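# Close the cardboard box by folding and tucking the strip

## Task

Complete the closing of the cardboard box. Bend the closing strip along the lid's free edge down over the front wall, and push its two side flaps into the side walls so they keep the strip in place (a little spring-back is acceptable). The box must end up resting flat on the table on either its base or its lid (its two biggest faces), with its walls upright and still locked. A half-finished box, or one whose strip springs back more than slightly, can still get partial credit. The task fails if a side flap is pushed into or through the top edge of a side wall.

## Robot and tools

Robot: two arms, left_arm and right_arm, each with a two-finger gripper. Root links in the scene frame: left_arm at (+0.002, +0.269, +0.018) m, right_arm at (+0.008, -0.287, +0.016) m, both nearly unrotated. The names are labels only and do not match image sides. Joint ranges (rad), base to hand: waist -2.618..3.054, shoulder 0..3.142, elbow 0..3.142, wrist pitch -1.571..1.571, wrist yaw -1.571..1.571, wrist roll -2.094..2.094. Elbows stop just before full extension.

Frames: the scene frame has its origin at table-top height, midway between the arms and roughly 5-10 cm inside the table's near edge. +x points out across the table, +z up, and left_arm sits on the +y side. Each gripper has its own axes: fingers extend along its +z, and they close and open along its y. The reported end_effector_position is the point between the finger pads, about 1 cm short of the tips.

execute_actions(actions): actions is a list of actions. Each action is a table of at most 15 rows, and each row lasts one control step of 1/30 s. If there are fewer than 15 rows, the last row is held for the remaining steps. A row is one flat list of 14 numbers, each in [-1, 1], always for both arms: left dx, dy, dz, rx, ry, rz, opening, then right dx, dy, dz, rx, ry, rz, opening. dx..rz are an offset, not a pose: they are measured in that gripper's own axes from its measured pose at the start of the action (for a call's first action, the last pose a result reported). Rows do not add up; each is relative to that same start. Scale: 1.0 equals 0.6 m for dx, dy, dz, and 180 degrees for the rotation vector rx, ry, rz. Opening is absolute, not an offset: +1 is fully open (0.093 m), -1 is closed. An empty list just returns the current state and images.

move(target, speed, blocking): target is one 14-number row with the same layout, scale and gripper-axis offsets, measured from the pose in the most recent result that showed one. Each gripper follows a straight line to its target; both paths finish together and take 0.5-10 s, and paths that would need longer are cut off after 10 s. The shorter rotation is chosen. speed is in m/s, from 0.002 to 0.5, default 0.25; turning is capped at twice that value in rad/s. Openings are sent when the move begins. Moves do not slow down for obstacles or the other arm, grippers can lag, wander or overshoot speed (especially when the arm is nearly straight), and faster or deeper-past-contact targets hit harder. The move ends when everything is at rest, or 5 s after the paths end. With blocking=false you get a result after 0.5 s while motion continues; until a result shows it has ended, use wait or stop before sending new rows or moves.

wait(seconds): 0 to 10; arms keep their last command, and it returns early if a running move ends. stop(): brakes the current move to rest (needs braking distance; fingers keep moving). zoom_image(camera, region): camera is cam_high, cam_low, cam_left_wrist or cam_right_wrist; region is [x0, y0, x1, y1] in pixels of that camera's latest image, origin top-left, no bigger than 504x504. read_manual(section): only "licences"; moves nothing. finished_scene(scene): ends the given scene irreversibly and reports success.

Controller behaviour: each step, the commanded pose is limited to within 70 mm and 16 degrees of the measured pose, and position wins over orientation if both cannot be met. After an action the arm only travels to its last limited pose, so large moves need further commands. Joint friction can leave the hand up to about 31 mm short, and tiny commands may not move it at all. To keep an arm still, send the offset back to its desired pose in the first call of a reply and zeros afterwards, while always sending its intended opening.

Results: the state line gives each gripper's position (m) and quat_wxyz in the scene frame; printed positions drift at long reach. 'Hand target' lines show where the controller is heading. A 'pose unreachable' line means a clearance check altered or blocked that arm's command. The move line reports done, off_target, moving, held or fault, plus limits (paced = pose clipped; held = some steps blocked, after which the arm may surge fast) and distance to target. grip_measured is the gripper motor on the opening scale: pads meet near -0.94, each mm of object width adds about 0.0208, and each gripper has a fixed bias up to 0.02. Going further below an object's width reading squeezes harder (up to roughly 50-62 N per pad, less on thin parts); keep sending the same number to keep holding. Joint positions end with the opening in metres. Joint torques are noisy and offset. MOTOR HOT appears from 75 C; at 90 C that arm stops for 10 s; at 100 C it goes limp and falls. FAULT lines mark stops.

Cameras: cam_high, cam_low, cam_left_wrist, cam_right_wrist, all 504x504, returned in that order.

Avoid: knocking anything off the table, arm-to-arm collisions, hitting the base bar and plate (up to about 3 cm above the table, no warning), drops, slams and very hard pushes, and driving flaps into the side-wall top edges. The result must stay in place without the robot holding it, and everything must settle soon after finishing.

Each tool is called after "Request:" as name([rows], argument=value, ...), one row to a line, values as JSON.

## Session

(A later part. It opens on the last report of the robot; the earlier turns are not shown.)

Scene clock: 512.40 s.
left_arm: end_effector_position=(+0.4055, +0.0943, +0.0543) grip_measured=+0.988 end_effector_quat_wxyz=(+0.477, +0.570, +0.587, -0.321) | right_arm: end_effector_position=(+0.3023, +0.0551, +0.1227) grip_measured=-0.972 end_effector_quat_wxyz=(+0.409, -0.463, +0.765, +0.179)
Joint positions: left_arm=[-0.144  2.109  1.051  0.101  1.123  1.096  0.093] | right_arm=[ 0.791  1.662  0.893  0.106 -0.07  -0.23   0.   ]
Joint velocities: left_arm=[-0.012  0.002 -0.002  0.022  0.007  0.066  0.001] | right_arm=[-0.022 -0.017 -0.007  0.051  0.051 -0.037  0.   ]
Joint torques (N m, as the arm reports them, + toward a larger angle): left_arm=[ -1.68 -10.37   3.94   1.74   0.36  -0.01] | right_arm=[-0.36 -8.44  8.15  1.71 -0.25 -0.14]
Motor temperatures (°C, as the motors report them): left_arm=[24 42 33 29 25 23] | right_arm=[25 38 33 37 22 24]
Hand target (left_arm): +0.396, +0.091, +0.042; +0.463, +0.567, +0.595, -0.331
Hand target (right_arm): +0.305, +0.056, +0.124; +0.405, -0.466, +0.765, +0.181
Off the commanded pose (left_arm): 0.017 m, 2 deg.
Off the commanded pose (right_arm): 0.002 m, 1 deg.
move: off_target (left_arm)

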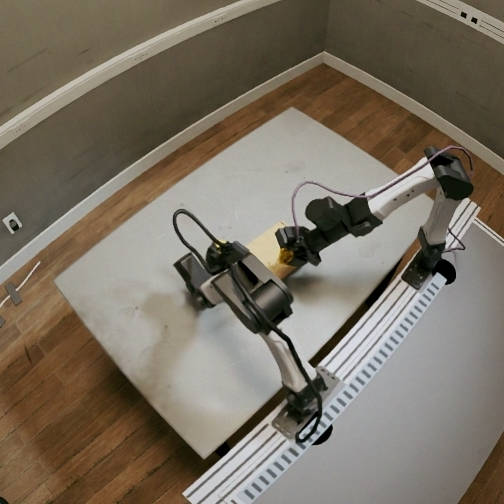

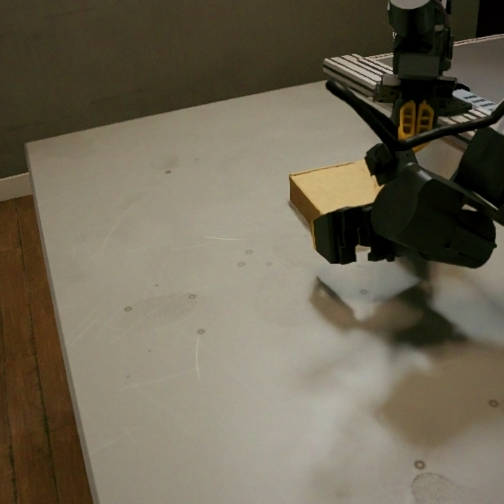

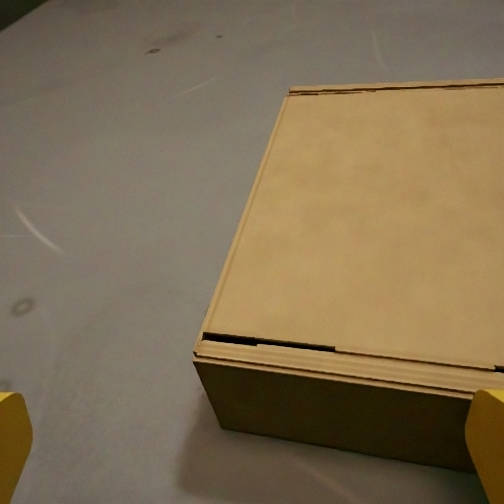

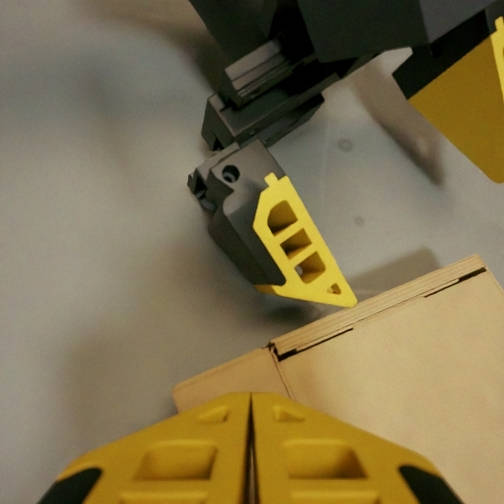

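Request:
execute_actions(actions=[])

Scene clock: 526.63 s.
left_arm: end_effector_position=(+0.4056, +0.0943, +0.0544) grip_measured=+0.988 end_effector_quat_wxyz=(+0.477, +0.570, +0.587, -0.321) | right_arm: end_effector_position=(+0.3021, +0.0549, +0.1224) grip_measured=-0.972 end_effector_quat_wxyz=(+0.408, -0.464, +0.766, +0.179)
Joint positions: left_arm=[-0.144  2.109  1.051  0.102  1.123  1.096  0.093] | right_arm=[ 0.791  1.662  0.893  0.104 -0.07  -0.231  0.   ]
Joint velocities: left_arm=[-0.017 -0.002 -0.022  0.022  0.051  0.051  0.001] | right_arm=[ 0.012 -0.002  0.007 -0.066  0.037  0.037  0.   ]
Joint torques (N m, as the arm reports them, + toward a larger angle): left_arm=[ -1.51 -10.23   3.89   1.76   0.37   0.  ] | right_arm=[-0.44 -8.29  8.16  1.72 -0.26 -0.12]
Motor temperatures (°C, as the motors report them): left_arm=[24 43 33 29 25 23] | right_arm=[25 39 35 37 22 24]
Hand target (left_arm): +0.396, +0.091, +0.042; +0.464, +0.567, +0.595, -0.331
Hand target (right_arm): +0.305, +0.056, +0.124; +0.405, -0.466, +0.765, +0.181
Off the commanded pose (left_arm): 0.017 m, 2 deg.
Off the commanded pose (right_arm): 0.003 m, 1 deg.

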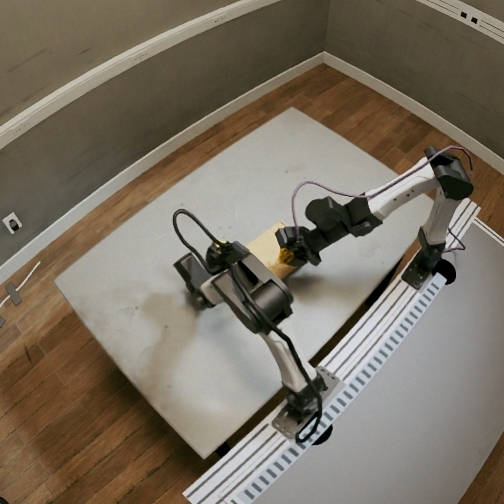

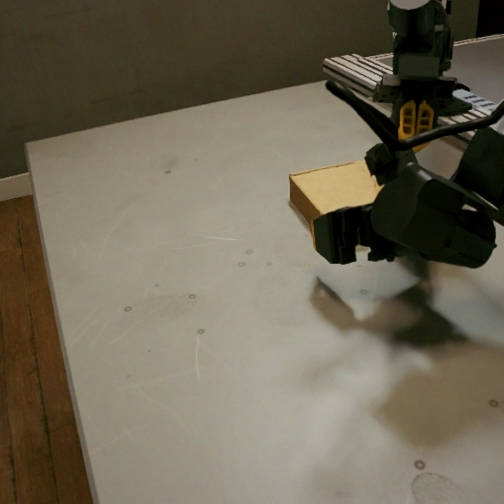

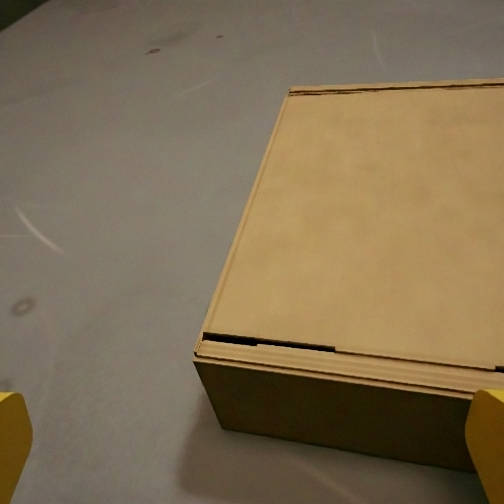

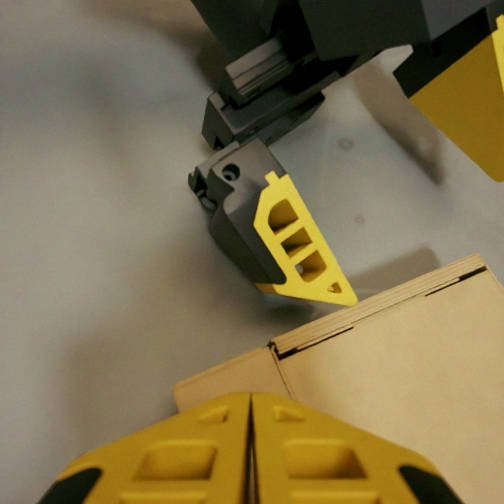

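Request:
move(target=[-0.117,0.081,-0.108,0,0,0,1, 0,0,-0.1,0,0,0,-1], speed=0.15)

Request:
move(target=[0,0,0,-0.257,0.272,-0.325,1, 0,0,0,0,0,0,-1], speed=0.3)

Scene clock: 548.43 s.
left_arm: end_effector_position=(+0.4312, +0.1358, +0.1458) grip_measured=+0.988 end_effector_quat_wxyz=(+0.476, +0.570, +0.588, -0.319) | right_arm: end_effector_position=(+0.2822, +0.0242, +0.1756) grip_measured=-0.972 end_effector_quat_wxyz=(+0.430, -0.457, +0.757, +0.182)
Joint positions: left_arm=[-0.04   2.009  1.38  -0.529  1.17   1.318  0.093] | right_arm=[ 0.781  1.42   0.854 -0.052 -0.071 -0.235  0.   ]
Joint velocities: left_arm=[ 0.007 -0.012  0.022 -0.007 -0.037  0.007 -0.   ] | right_arm=[-0.007  0.002  0.007  0.007 -0.007 -0.037  0.   ]
Joint torques (N m, as the arm reports them, + toward a larger angle): left_arm=[ -0.31 -11.65   8.93   0.92   0.56   0.1 ] | right_arm=[-0.42 -7.19  5.59  1.8  -0.23 -0.13]
Motor temperatures (°C, as the motors report them): left_arm=[24 44 32 29 25 23] | right_arm=[25 39 37 37 22 24]
Hand target (left_arm): +0.432, +0.137, +0.149; +0.476, +0.570, +0.587, -0.321
Hand target (right_arm): +0.276, +0.016, +0.160; +0.408, -0.464, +0.766, +0.179
Off the commanded pose (left_arm): 0.004 m, 0 deg.
Off the commanded pose (right_arm): 0.021 m, 3 deg.
move: off_target (right_arm)

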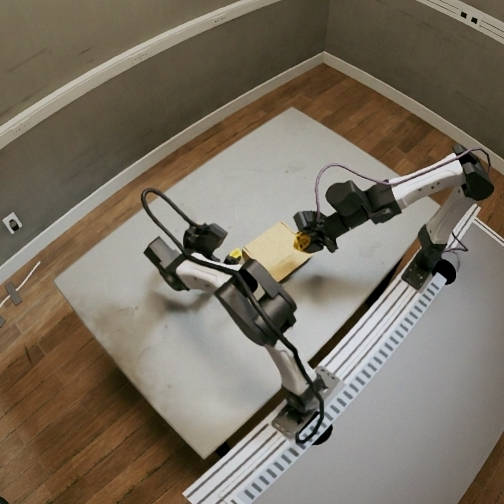

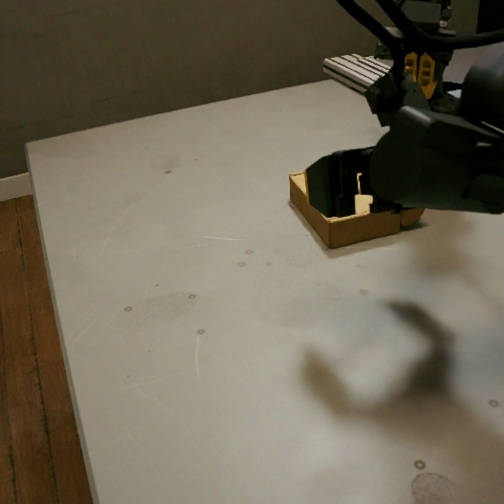

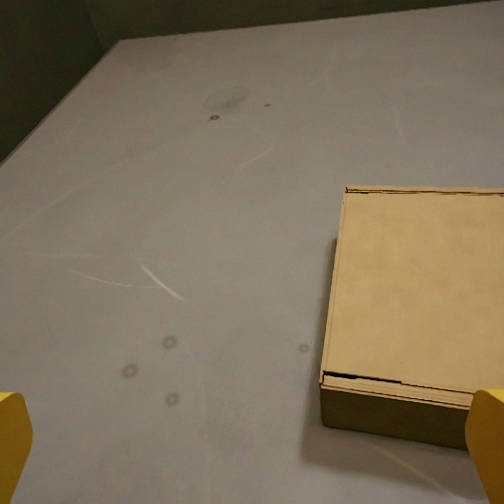

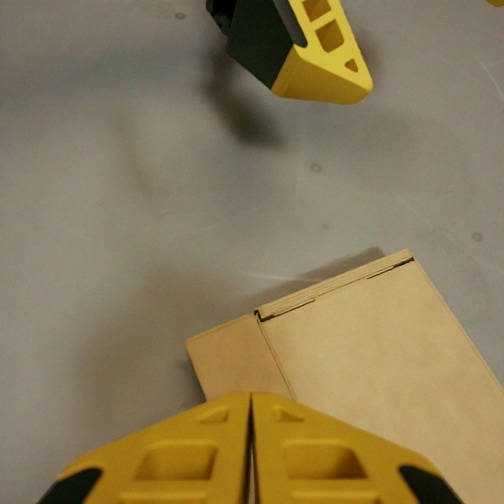

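Scene clock: 551.73 s.
left_arm: end_effector_position=(+0.4304, +0.1410, +0.1559) grip_measured=+0.988 end_effector_quat_wxyz=(+0.185, +0.089, +0.979, -0.018) | right_arm: end_effector_position=(+0.2822, +0.0242, +0.1756) grip_measured=-0.972 end_effector_quat_wxyz=(+0.430, -0.457, +0.757, +0.182)
Joint positions: left_arm=[-0.408  1.903  1.669 -0.963 -0.067 -0.125  0.093] | right_arm=[ 0.781  1.42   0.854 -0.052 -0.071 -0.235  0.   ]
Joint velocities: left_arm=[-0.002 -0.002 -0.007 -0.125 -0.007 -0.051 -0.001] | right_arm=[ 0.007 -0.032  0.002  0.051  0.022  0.007  0.   ]
Joint torques (N m, as the arm reports them, + toward a larger angle): left_arm=[-1.54 -9.35  9.85  1.22 -0.1  -0.03] | right_arm=[ 0.17 -6.82  7.3   1.99 -0.15 -0.04]
Motor temperatures (°C, as the motors report them): left_arm=[24 44 33 29 25 23] | right_arm=[25 39 38 38 22 24]
Hand target (left_arm): +0.429, +0.138, +0.148; +0.171, +0.089, +0.981, -0.013
Hand target (right_arm): +0.282, +0.024, +0.176; +0.430, -0.457, +0.757, +0.182
Off the commanded pose (left_arm): 0.011 m, 2 deg.
Off the commanded pose (right_arm): 0.000 m, 0 deg.
move: off_target (left_arm)

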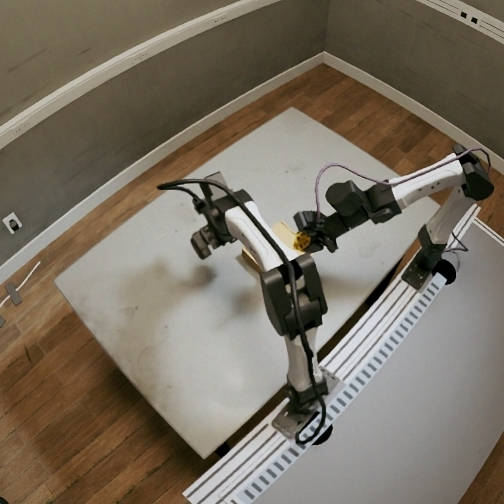

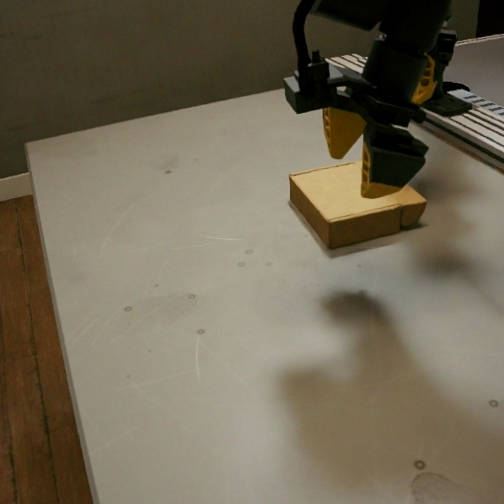

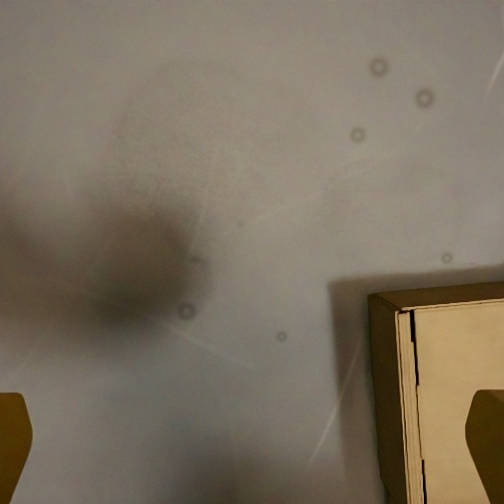

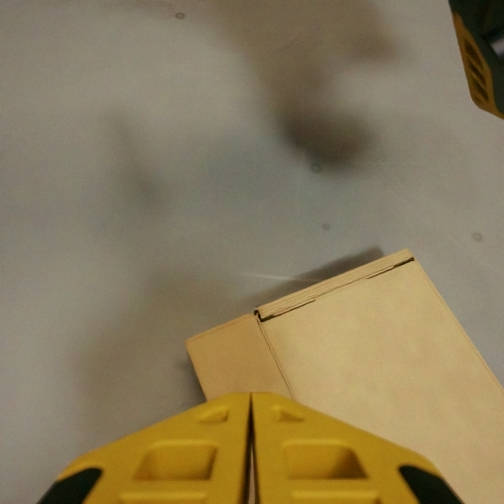

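Request:
move(target=[0,0,0,0,0,0,1, 0.118,0.041,0.013,0.251,0.072,0.252,1], speed=0.25)

Request:
move(target=[-0.02,-0.21,0.05,0,0,-0.028,1, 0,0,0,0,0,0,1], speed=0.15)

Scene clock: 577.83 s.
left_arm: end_effector_position=(+0.4300, +0.1412, +0.1558) grip_measured=+0.988 end_effector_quat_wxyz=(+0.184, +0.088, +0.979, -0.018) | right_arm: end_effector_position=(+0.2510, -0.0009, +0.1103) grip_measured=+1.000 end_effector_quat_wxyz=(+0.386, +0.044, +0.921, -0.007)
Joint positions: left_arm=[-0.408  1.903  1.669 -0.965 -0.068 -0.127  0.093] | right_arm=[ 1.142  1.763  1.125 -0.648  0.775  1.158  0.093]
Joint velocities: left_arm=[-0.002  0.002 -0.007  0.037  0.022 -0.007 -0.   ] | right_arm=[-0.007 -0.002  0.002 -0.051 -0.051  0.022  0.   ]
Joint torques (N m, as the arm reports them, + toward a larger angle): left_arm=[ -0.55 -11.64   8.28   1.47  -0.06   0.05] | right_arm=[ 1.47 -7.52  7.74  0.68  0.35 -0.03]
Motor temperatures (°C, as the motors report them): left_arm=[24 44 37 28 25 23] | right_arm=[25 37 38 39 22 24]
Hand target (left_arm): +0.430, +0.141, +0.156; +0.185, +0.089, +0.979, -0.018
Hand target (right_arm): +0.249, +0.005, +0.109; +0.387, +0.040, +0.921, -0.011
Off the commanded pose (left_arm): 0.000 m, 0 deg.
Off the commanded pose (right_arm): 0.005 m, 1 deg.
move: done

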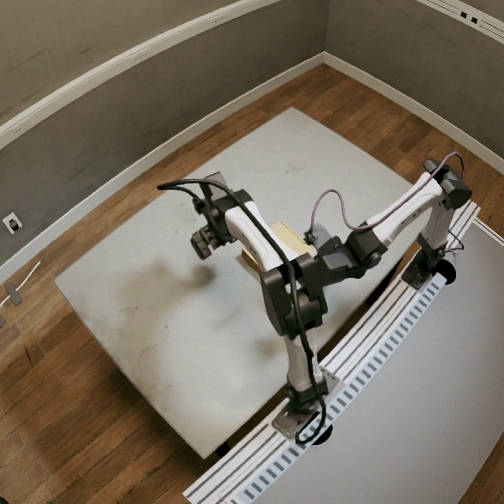

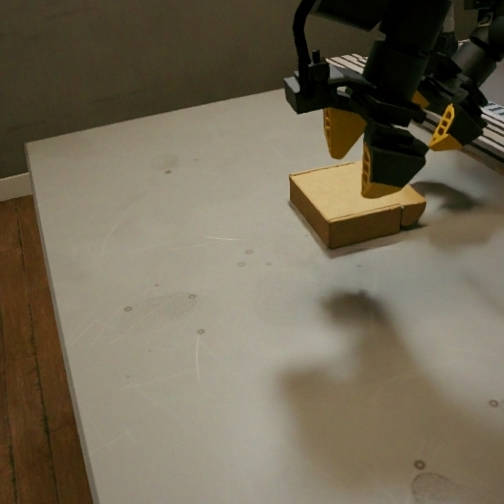

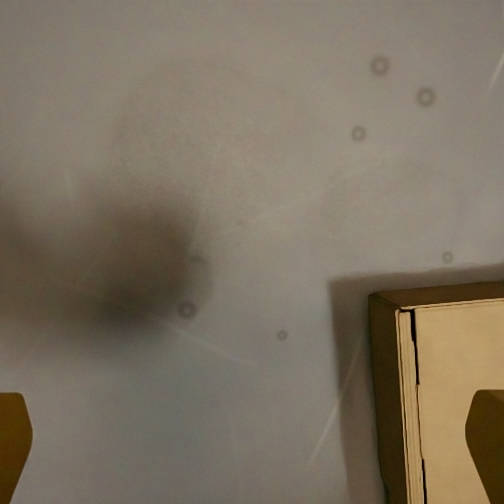

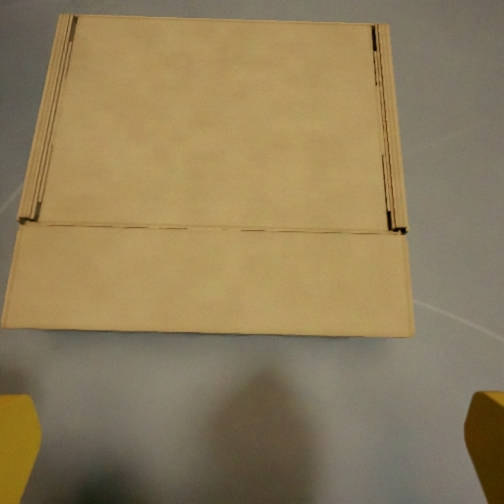

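Scene clock: 579.20 s.
left_arm: end_effector_position=(+0.4313, +0.0127, +0.1442) grip_measured=+0.988 end_effector_quat_wxyz=(+0.197, +0.048, +0.979, -0.036) | right_arm: end_effector_position=(+0.2510, -0.0010, +0.1103) grip_measured=+1.000 end_effector_quat_wxyz=(+0.386, +0.044, +0.921, -0.008)
Joint positions: left_arm=[-0.682  2.126  1.928 -0.996 -0.159 -0.465  0.093] | right_arm=[ 1.142  1.763  1.125 -0.649  0.775  1.158  0.093]
Joint velocities: left_arm=[ 0.012  0.007  0.002 -0.051  0.051 -0.066  0.001] | right_arm=[-0.012 -0.007  0.012  0.037 -0.022 -0.022  0.   ]
Joint torques (N m, as the arm reports them, + toward a larger angle): left_arm=[ -0.82 -11.52   9.76   1.22  -0.16   0.01] | right_arm=[ 0.19 -9.02  6.41  0.75  0.31 -0.07]
Motor temperatures (°C, as the motors report them): left_arm=[24 44 37 28 25 23] | right_arm=[25 38 38 39 22 24]
Hand target (left_arm): +0.431, +0.013, +0.135; +0.186, +0.045, +0.981, -0.026
Hand target (right_arm): +0.251, -0.001, +0.110; +0.386, +0.044, +0.921, -0.008
Off the commanded pose (left_arm): 0.012 m, 2 deg.
Off the commanded pose (right_arm): 0.000 m, 0 deg.
move: off_target (left_arm)

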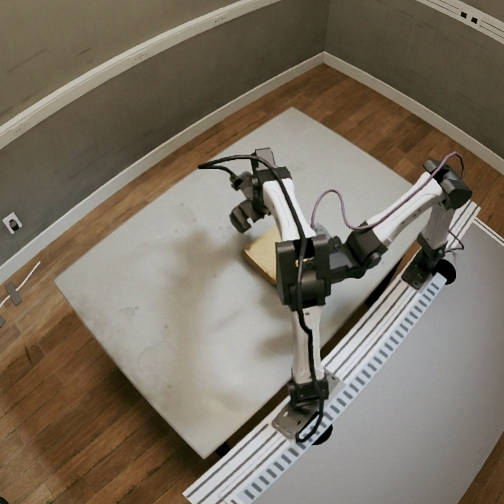

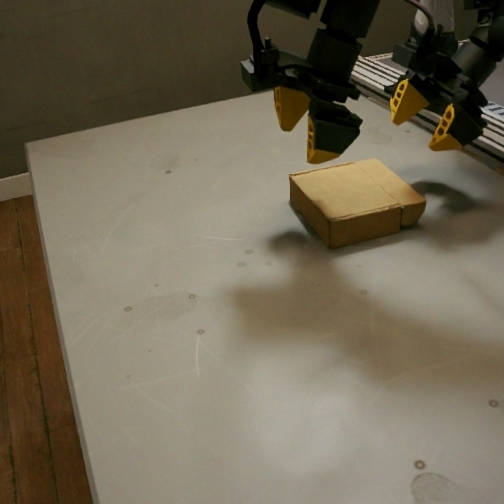

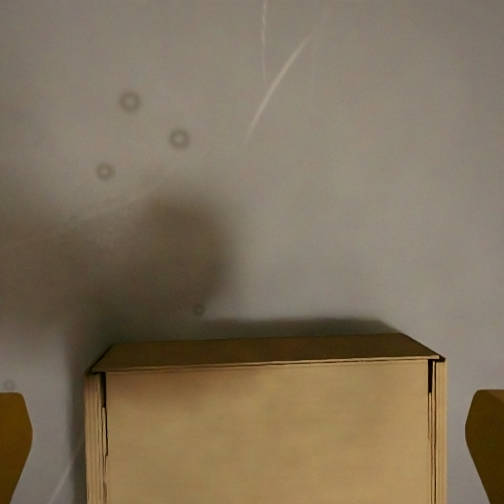

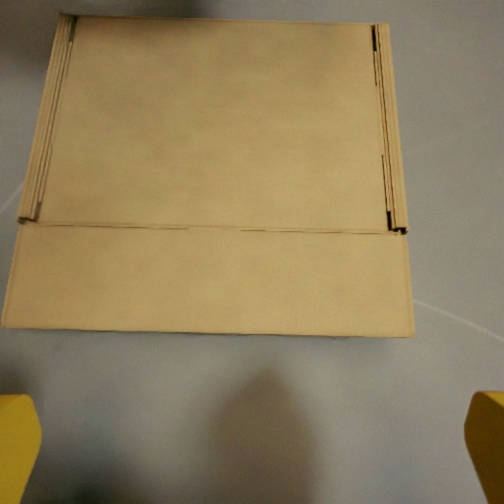

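Request:
move(target=[0.057,0,0.193,0,0,0,1, 0.01,0.036,0.097,0,0,0,1], speed=0.1)

Scene clock: 591.70 s.
left_arm: end_effector_position=(+0.4481, -0.0005, +0.0431) grip_measured=+0.988 end_effector_quat_wxyz=(+0.210, +0.045, +0.976, -0.043) | right_arm: end_effector_position=(+0.2857, +0.0117, +0.0676) grip_measured=+1.000 end_effector_quat_wxyz=(+0.392, +0.044, +0.919, -0.014)
Joint positions: left_arm=[-0.682  2.245  1.701 -0.621 -0.161 -0.467  0.093] | right_arm=[ 1.064  1.917  1.125 -0.43   0.767  1.055  0.093]
Joint velocities: left_arm=[-0.022  0.002  0.007  0.022 -0.095  0.022 -0.   ] | right_arm=[ 0.012 -0.012  0.002 -0.051 -0.007  0.022  0.   ]
Joint torques (N m, as the arm reports them, + toward a larger angle): left_arm=[ -0.6  -12.34   6.47   1.69  -0.08   0.12] | right_arm=[-0.37 -8.61  7.05  1.02  0.21 -0.13]
Motor temperatures (°C, as the motors report them): left_arm=[24 46 38 28 24 23] | right_arm=[25 38 37 36 22 24]
Hand target (left_arm): +0.444, +0.002, +0.025; +0.197, +0.048, +0.979, -0.036
Hand target (right_arm): +0.289, +0.017, +0.065; +0.387, +0.044, +0.921, -0.008
Off the commanded pose (left_arm): 0.020 m, 2 deg.
Off the commanded pose (right_arm): 0.008 m, 1 deg.
move: off_target (left_arm)

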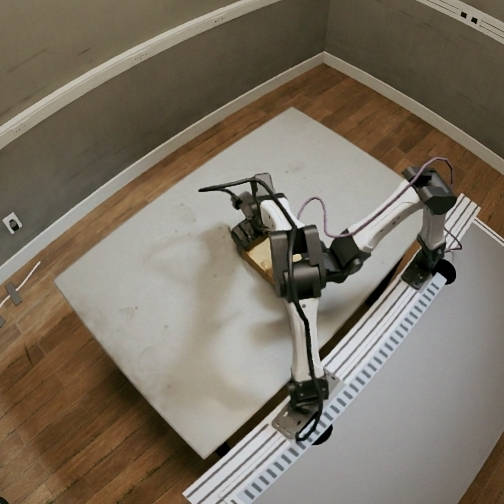

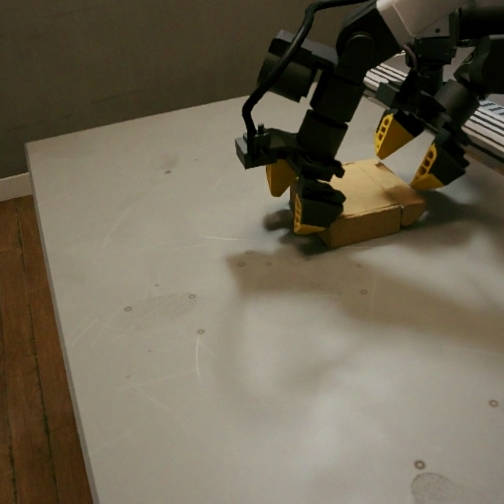

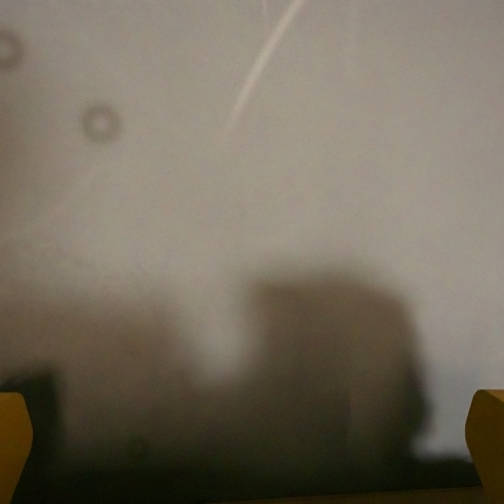

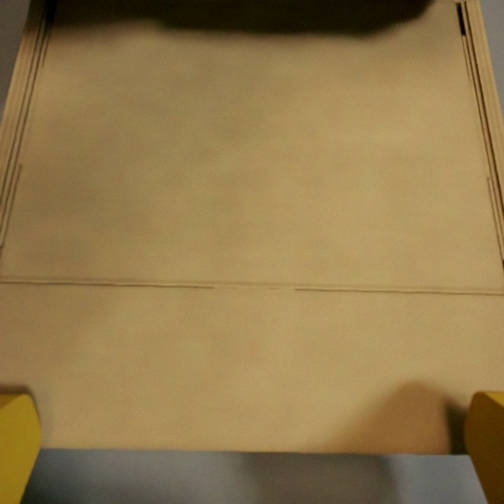

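Request:
move(target=[0.03,0.017,0.042,0,0,0,1, 0.021,0.01,0.05,0,0,0,1], speed=0.04)

Scene clock: 602.17 s.
left_arm: end_effector_position=(+0.4580, +0.0003, +0.0370) grip_measured=+0.988 end_effector_quat_wxyz=(+0.244, +0.045, +0.968, -0.046) | right_arm: end_effector_position=(+0.2980, +0.0194, +0.0549) grip_measured=+1.000 end_effector_quat_wxyz=(+0.403, +0.049, +0.914, -0.006)
Joint positions: left_arm=[-0.678  2.239  1.635 -0.494 -0.187 -0.45   0.093] | right_arm=[ 1.047  1.972  1.125 -0.327  0.776  1.026  0.093]
Joint velocities: left_arm=[-0.007 -0.007  0.007 -0.007 -0.007 -0.081 -0.   ] | right_arm=[ 0.002  0.007  0.002  0.022  0.022 -0.037  0.   ]
Joint torques (N m, as the arm reports them, + toward a larger angle): left_arm=[ -0.21 -13.16   4.39   1.59   0.16  -0.07] | right_arm=[-0.61 -8.28  4.96  1.21  0.12 -0.07]
Motor temperatures (°C, as the motors report them): left_arm=[24 47 37 29 24 23] | right_arm=[25 39 38 36 22 24]
Hand target (left_arm): +0.443, +0.007, +0.013; +0.210, +0.045, +0.976, -0.042
Hand target (right_arm): +0.298, +0.016, +0.038; +0.392, +0.044, +0.919, -0.015
Off the commanded pose (left_arm): 0.030 m, 4 deg.
Off the commanded pose (right_arm): 0.017 m, 2 deg.
move: off_target (left_arm, right_arm)

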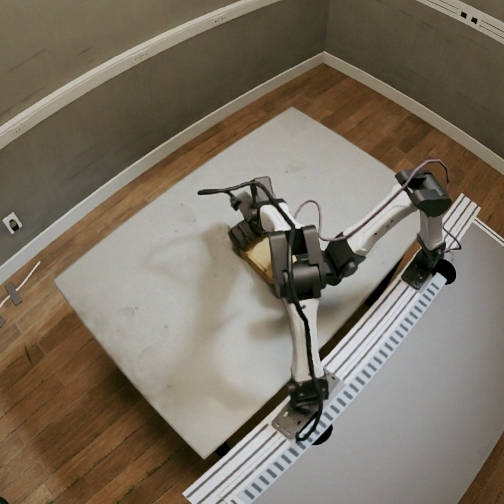

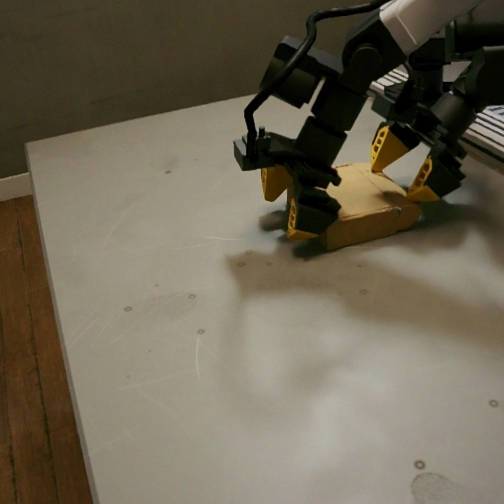

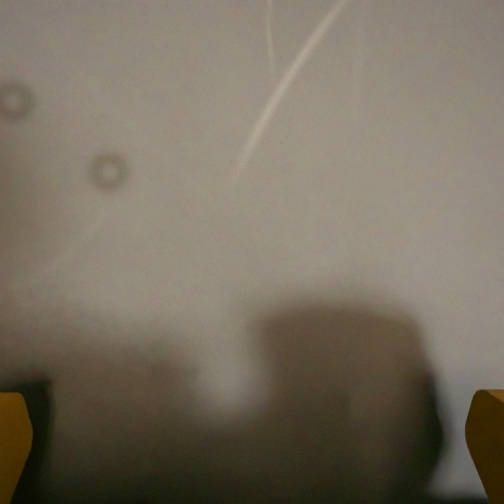

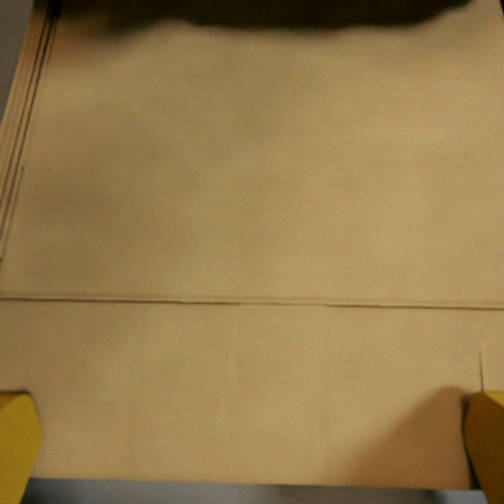

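Request:
move(target=[0.01,0,0.01,0,0,0,1, 0.045,0,0.04,0,0,0,1], speed=0.04)

Request:
zoom_image(camera="cam_low", region=[280,120,480,280])

Scene clock: 608.10 s.
left_arm: end_effector_position=(+0.4631, +0.0007, +0.0402) grip_measured=+0.988 end_effector_quat_wxyz=(+0.256, +0.043, +0.965, -0.045) | right_arm: end_effector_position=(+0.3025, +0.0236, +0.0363) grip_measured=+1.000 end_effector_quat_wxyz=(+0.417, +0.056, +0.907, -0.001)
Joint positions: left_arm=[-0.677  2.238  1.635 -0.474 -0.2   -0.446  0.093] | right_arm=[ 1.047  2.032  1.102 -0.217  0.798  1.026  0.093]
Joint velocities: left_arm=[-0.017 -0.002  0.002 -0.007 -0.007  0.007 -0.001] | right_arm=[ 0.007 -0.007  0.002  0.066 -0.051 -0.081  0.   ]
Joint torques (N m, as the arm reports them, + toward a larger angle): left_arm=[ -1.05 -14.     6.21   1.82  -0.04  -0.02] | right_arm=[ 0.29 -9.22  4.11  1.25  0.12 -0.03]
Motor temperatures (°C, as the motors report them): left_arm=[24 48 37 29 24 23] | right_arm=[25 39 37 36 22 24]
Hand target (left_arm): +0.456, -0.000, +0.029; +0.244, +0.045, +0.968, -0.046
Hand target (right_arm): +0.297, +0.019, +0.019; +0.403, +0.049, +0.914, -0.007
Off the commanded pose (left_arm): 0.014 m, 1 deg.
Off the commanded pose (right_arm): 0.018 m, 2 deg.
move: off_target (left_arm, right_arm)

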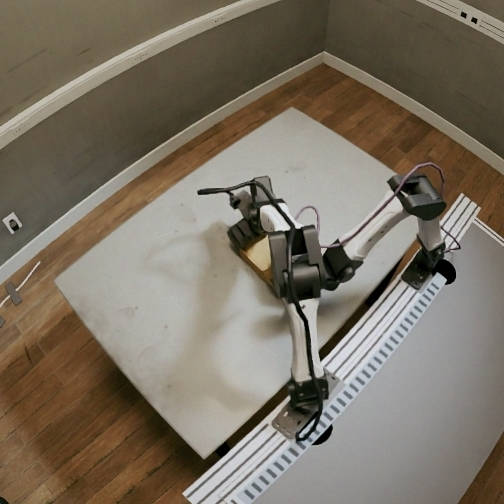

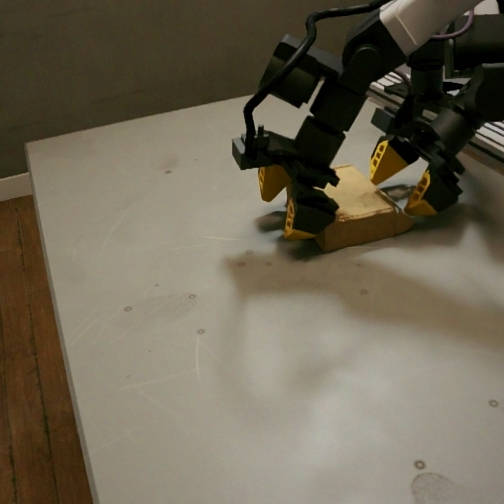

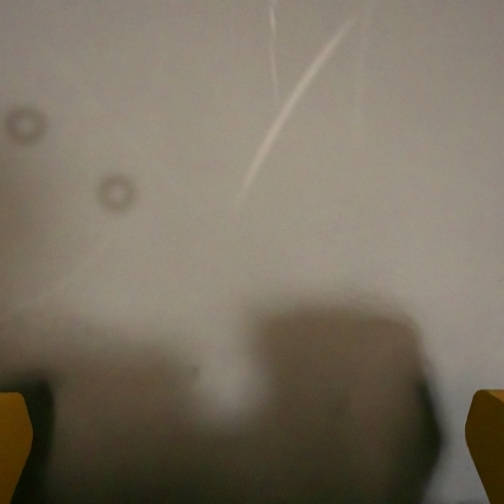

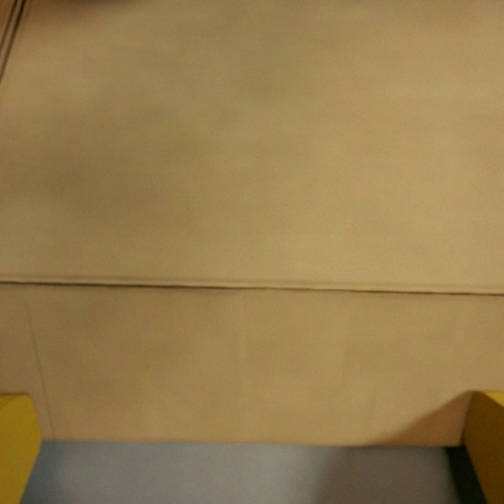

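Region (280, 120, 480, 280) of cam_low's 504x504 image, scaled by 2.520, with more detail than that image has; it fills the top 403 rows of this view, and the rest is white.

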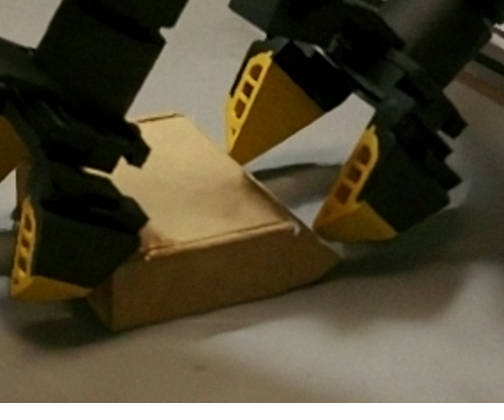

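Request:
move(target=[0.025,0,0.0,0,0,0,1, 0.0,-0.005,0.055,0,0,0,1], speed=0.04)

Request:
zoom_image(camera="cam_low", region=[280,120,480,280])

Scene clock: 614.03 s.
left_arm: end_effector_position=(+0.4661, +0.0027, +0.0420) grip_measured=+0.988 end_effector_quat_wxyz=(+0.276, +0.038, +0.959, -0.046) | right_arm: end_effector_position=(+0.3254, +0.0214, +0.0296) grip_measured=+1.000 end_effector_quat_wxyz=(+0.428, +0.061, +0.902, +0.002)
Joint positions: left_arm=[-0.677  2.22   1.591 -0.411 -0.22  -0.446  0.093] | right_arm=[ 0.995  2.069  1.102 -0.107  0.794  0.953  0.093]
Joint velocities: left_arm=[ 0.027  0.002 -0.017  0.066 -0.022 -0.007 -0.   ] | right_arm=[-0.002 -0.002 -0.017 -0.022  0.051 -0.022  0.   ]
Joint torques (N m, as the arm reports them, + toward a larger angle): left_arm=[ -1.9  -14.96   5.35   1.61  -0.03  -0.08] | right_arm=[-0.81 -8.96  4.96  1.36  0.13 -0.13]
Motor temperatures (°C, as the motors report them): left_arm=[24 50 37 29 24 23] | right_arm=[25 39 36 35 22 24]
Hand target (left_arm): +0.451, +0.001, +0.033; +0.256, +0.043, +0.965, -0.045
Hand target (right_arm): +0.326, +0.018, +0.015; +0.417, +0.057, +0.907, -0.002
Off the commanded pose (left_arm): 0.019 m, 2 deg.
Off the commanded pose (right_arm): 0.015 m, 2 deg.
move: off_target (left_arm, right_arm)

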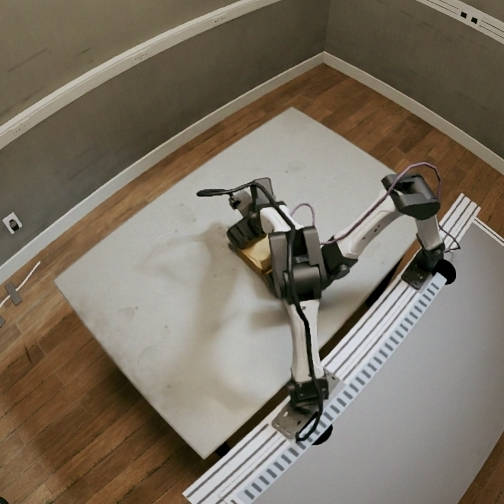

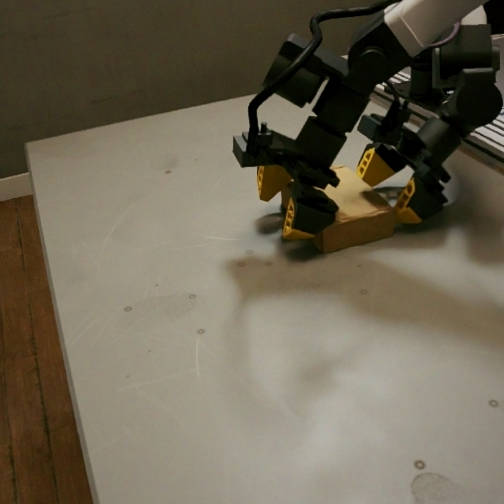

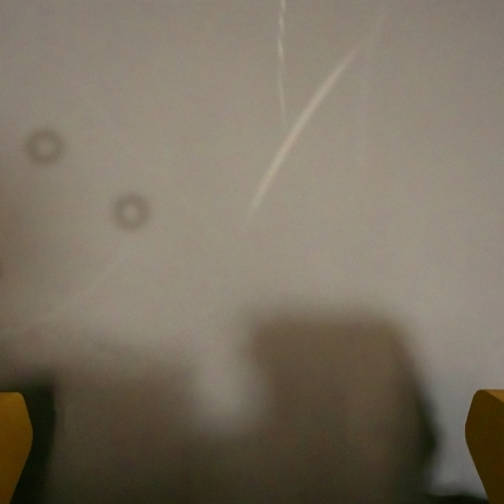

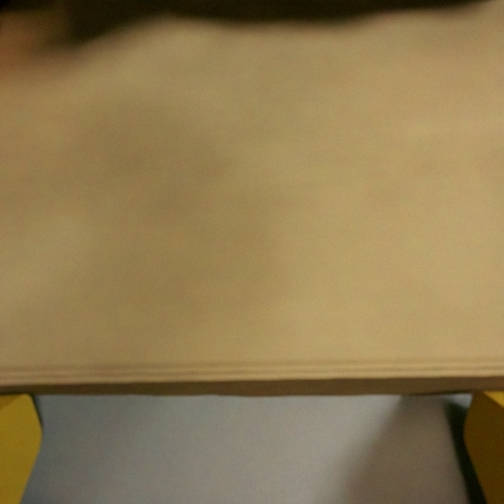

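Region (280, 120, 480, 280) of cam_low's 504x504 image, scaled by 2.520, with more detail than that image has; it fills the top 403 rows of this view, and the rest is white.

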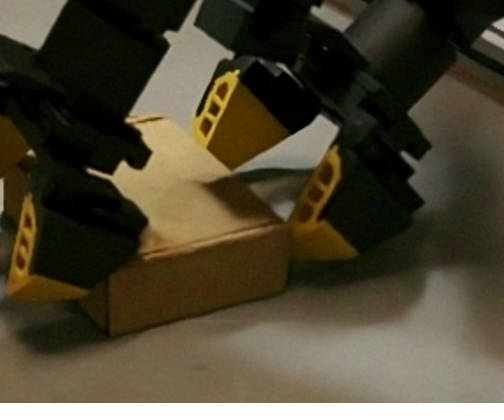

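Nearly there. A bit more push, then back off to inspect.

Request:
move(target=[0.03,0,0.0,0,0,0,1, 0.0,0,0.035,0,0,0,1], speed=0.04)

Request:
move(target=[-0.06,0,-0.1,0,0,0,1, 0.06,0,-0.2,0,0,0,1], speed=0.1)

Scene clock: 618.77 s.
left_arm: end_effector_position=(+0.4731, +0.0047, +0.0461) grip_measured=+0.988 end_effector_quat_wxyz=(+0.309, +0.032, +0.950, -0.046) | right_arm: end_effector_position=(+0.3329, +0.0221, +0.0293) grip_measured=+1.000 end_effector_quat_wxyz=(+0.434, +0.056, +0.899, +0.004)
Joint positions: left_arm=[-0.677  2.202  1.541 -0.317 -0.254 -0.44   0.093] | right_arm=[ 0.98   2.079  1.102 -0.065  0.792  0.913  0.093]
Joint velocities: left_arm=[-0.012  0.002 -0.002 -0.037 -0.081 -0.037 -0.001] | right_arm=[-0.002 -0.002  0.002  0.051 -0.007 -0.11   0.   ]
Joint torques (N m, as the arm reports them, + toward a larger angle): left_arm=[ -2.22 -14.84   5.03   1.42   0.09  -0.19] | right_arm=[-1.82 -8.31  6.13  1.51  0.18 -0.16]
Motor temperatures (°C, as the motors report them): left_arm=[24 51 36 29 24 23] | right_arm=[25 40 36 36 22 24]
Hand target (left_arm): +0.452, +0.003, +0.032; +0.276, +0.038, +0.959, -0.045
Hand target (right_arm): +0.341, +0.020, +0.017; +0.428, +0.061, +0.902, +0.002
Off the commanded pose (left_arm): 0.026 m, 4 deg.
Off the commanded pose (right_arm): 0.016 m, 1 deg.
move: off_target (left_arm, right_arm)

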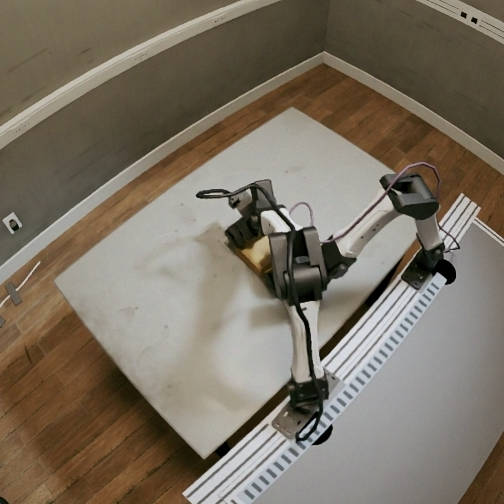

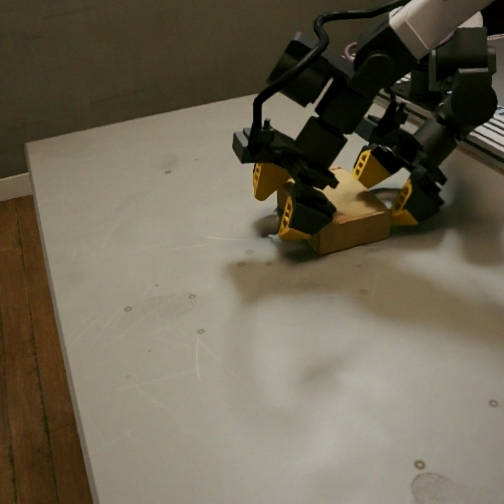

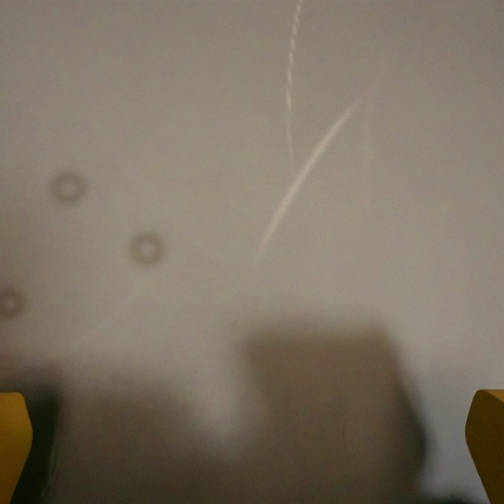

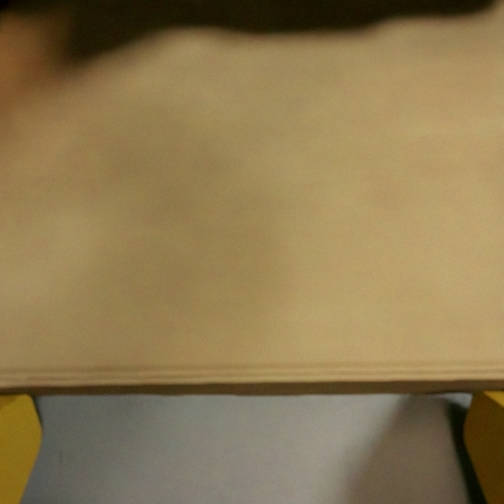

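Scene clock: 620.60 s.
left_arm: end_effector_position=(+0.4663, +0.0114, +0.1049) grip_measured=+0.988 end_effector_quat_wxyz=(+0.305, +0.033, +0.951, -0.043) | right_arm: end_effector_position=(+0.2186, +0.0270, +0.0720) grip_measured=+1.000 end_effector_quat_wxyz=(+0.428, +0.054, +0.902, +0.003)
Joint positions: left_arm=[-0.676  2.099  1.628 -0.515 -0.255 -0.439  0.093] | right_arm=[ 1.285  1.914  1.102 -0.565  0.891  1.349  0.093]
Joint velocities: left_arm=[ 0.007  0.002 -0.012 -0.022  0.022 -0.022 -0.   ] | right_arm=[-0.002  0.002 -0.002 -0.051 -0.022  0.037  0.   ]
Joint torques (N m, as the arm reports them, + toward a larger angle): left_arm=[ -0.57 -14.72   9.77   1.6   -0.12   0.08] | right_arm=[  1.06 -10.15   6.88   0.46   0.46  -0.01]
Motor temperatures (°C, as the motors report them): left_arm=[24 52 37 29 24 23] | right_arm=[25 40 36 35 22 24]
Hand target (left_arm): +0.467, +0.012, +0.116; +0.309, +0.032, +0.949, -0.046
Hand target (right_arm): +0.217, +0.031, +0.077; +0.431, +0.055, +0.901, +0.008
Off the commanded pose (left_arm): 0.011 m, 1 deg.
Off the commanded pose (right_arm): 0.006 m, 1 deg.
move: off_target (left_arm)

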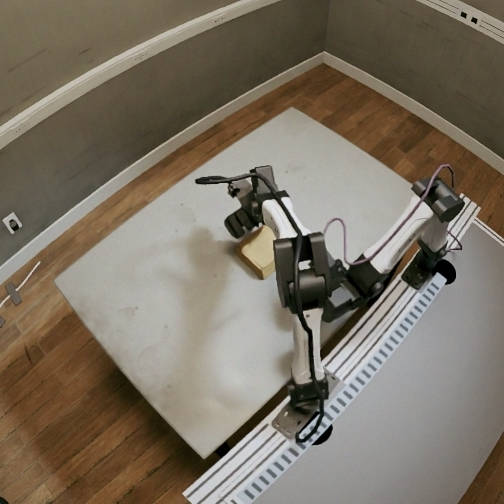

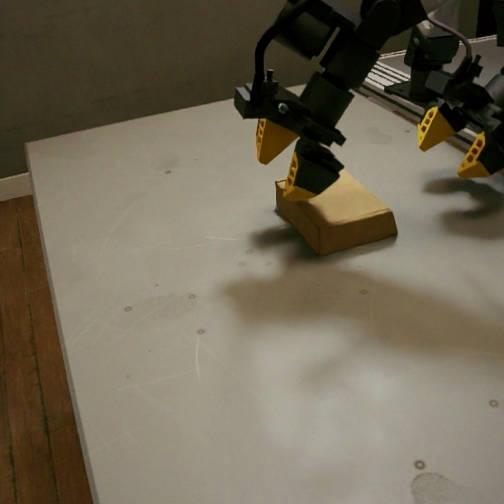

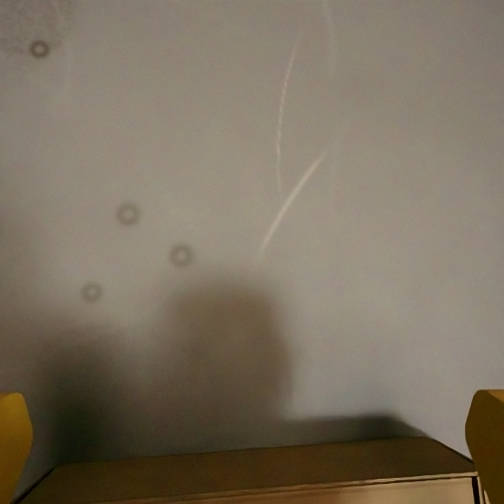

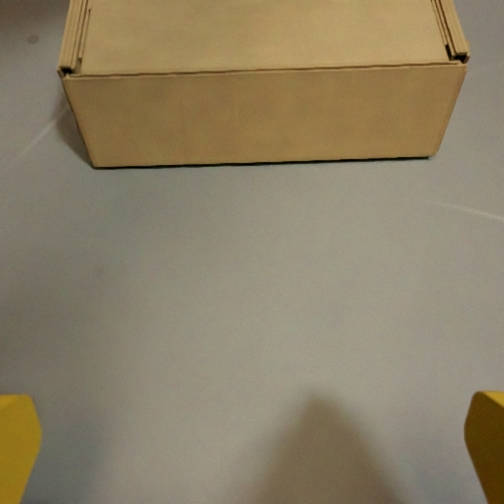

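Request:
zoom_image(camera="cam_low", region=[260,150,420,270])

Region (260, 150, 420, 270) of cam_low's 504x504 image, scaled by 3.150, with more detail than that image has; it fills the top 378 rows of this view, and the rest is white.

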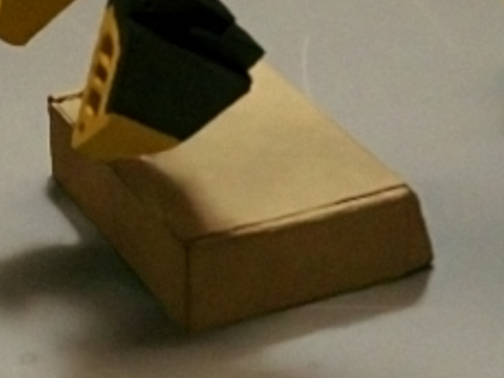

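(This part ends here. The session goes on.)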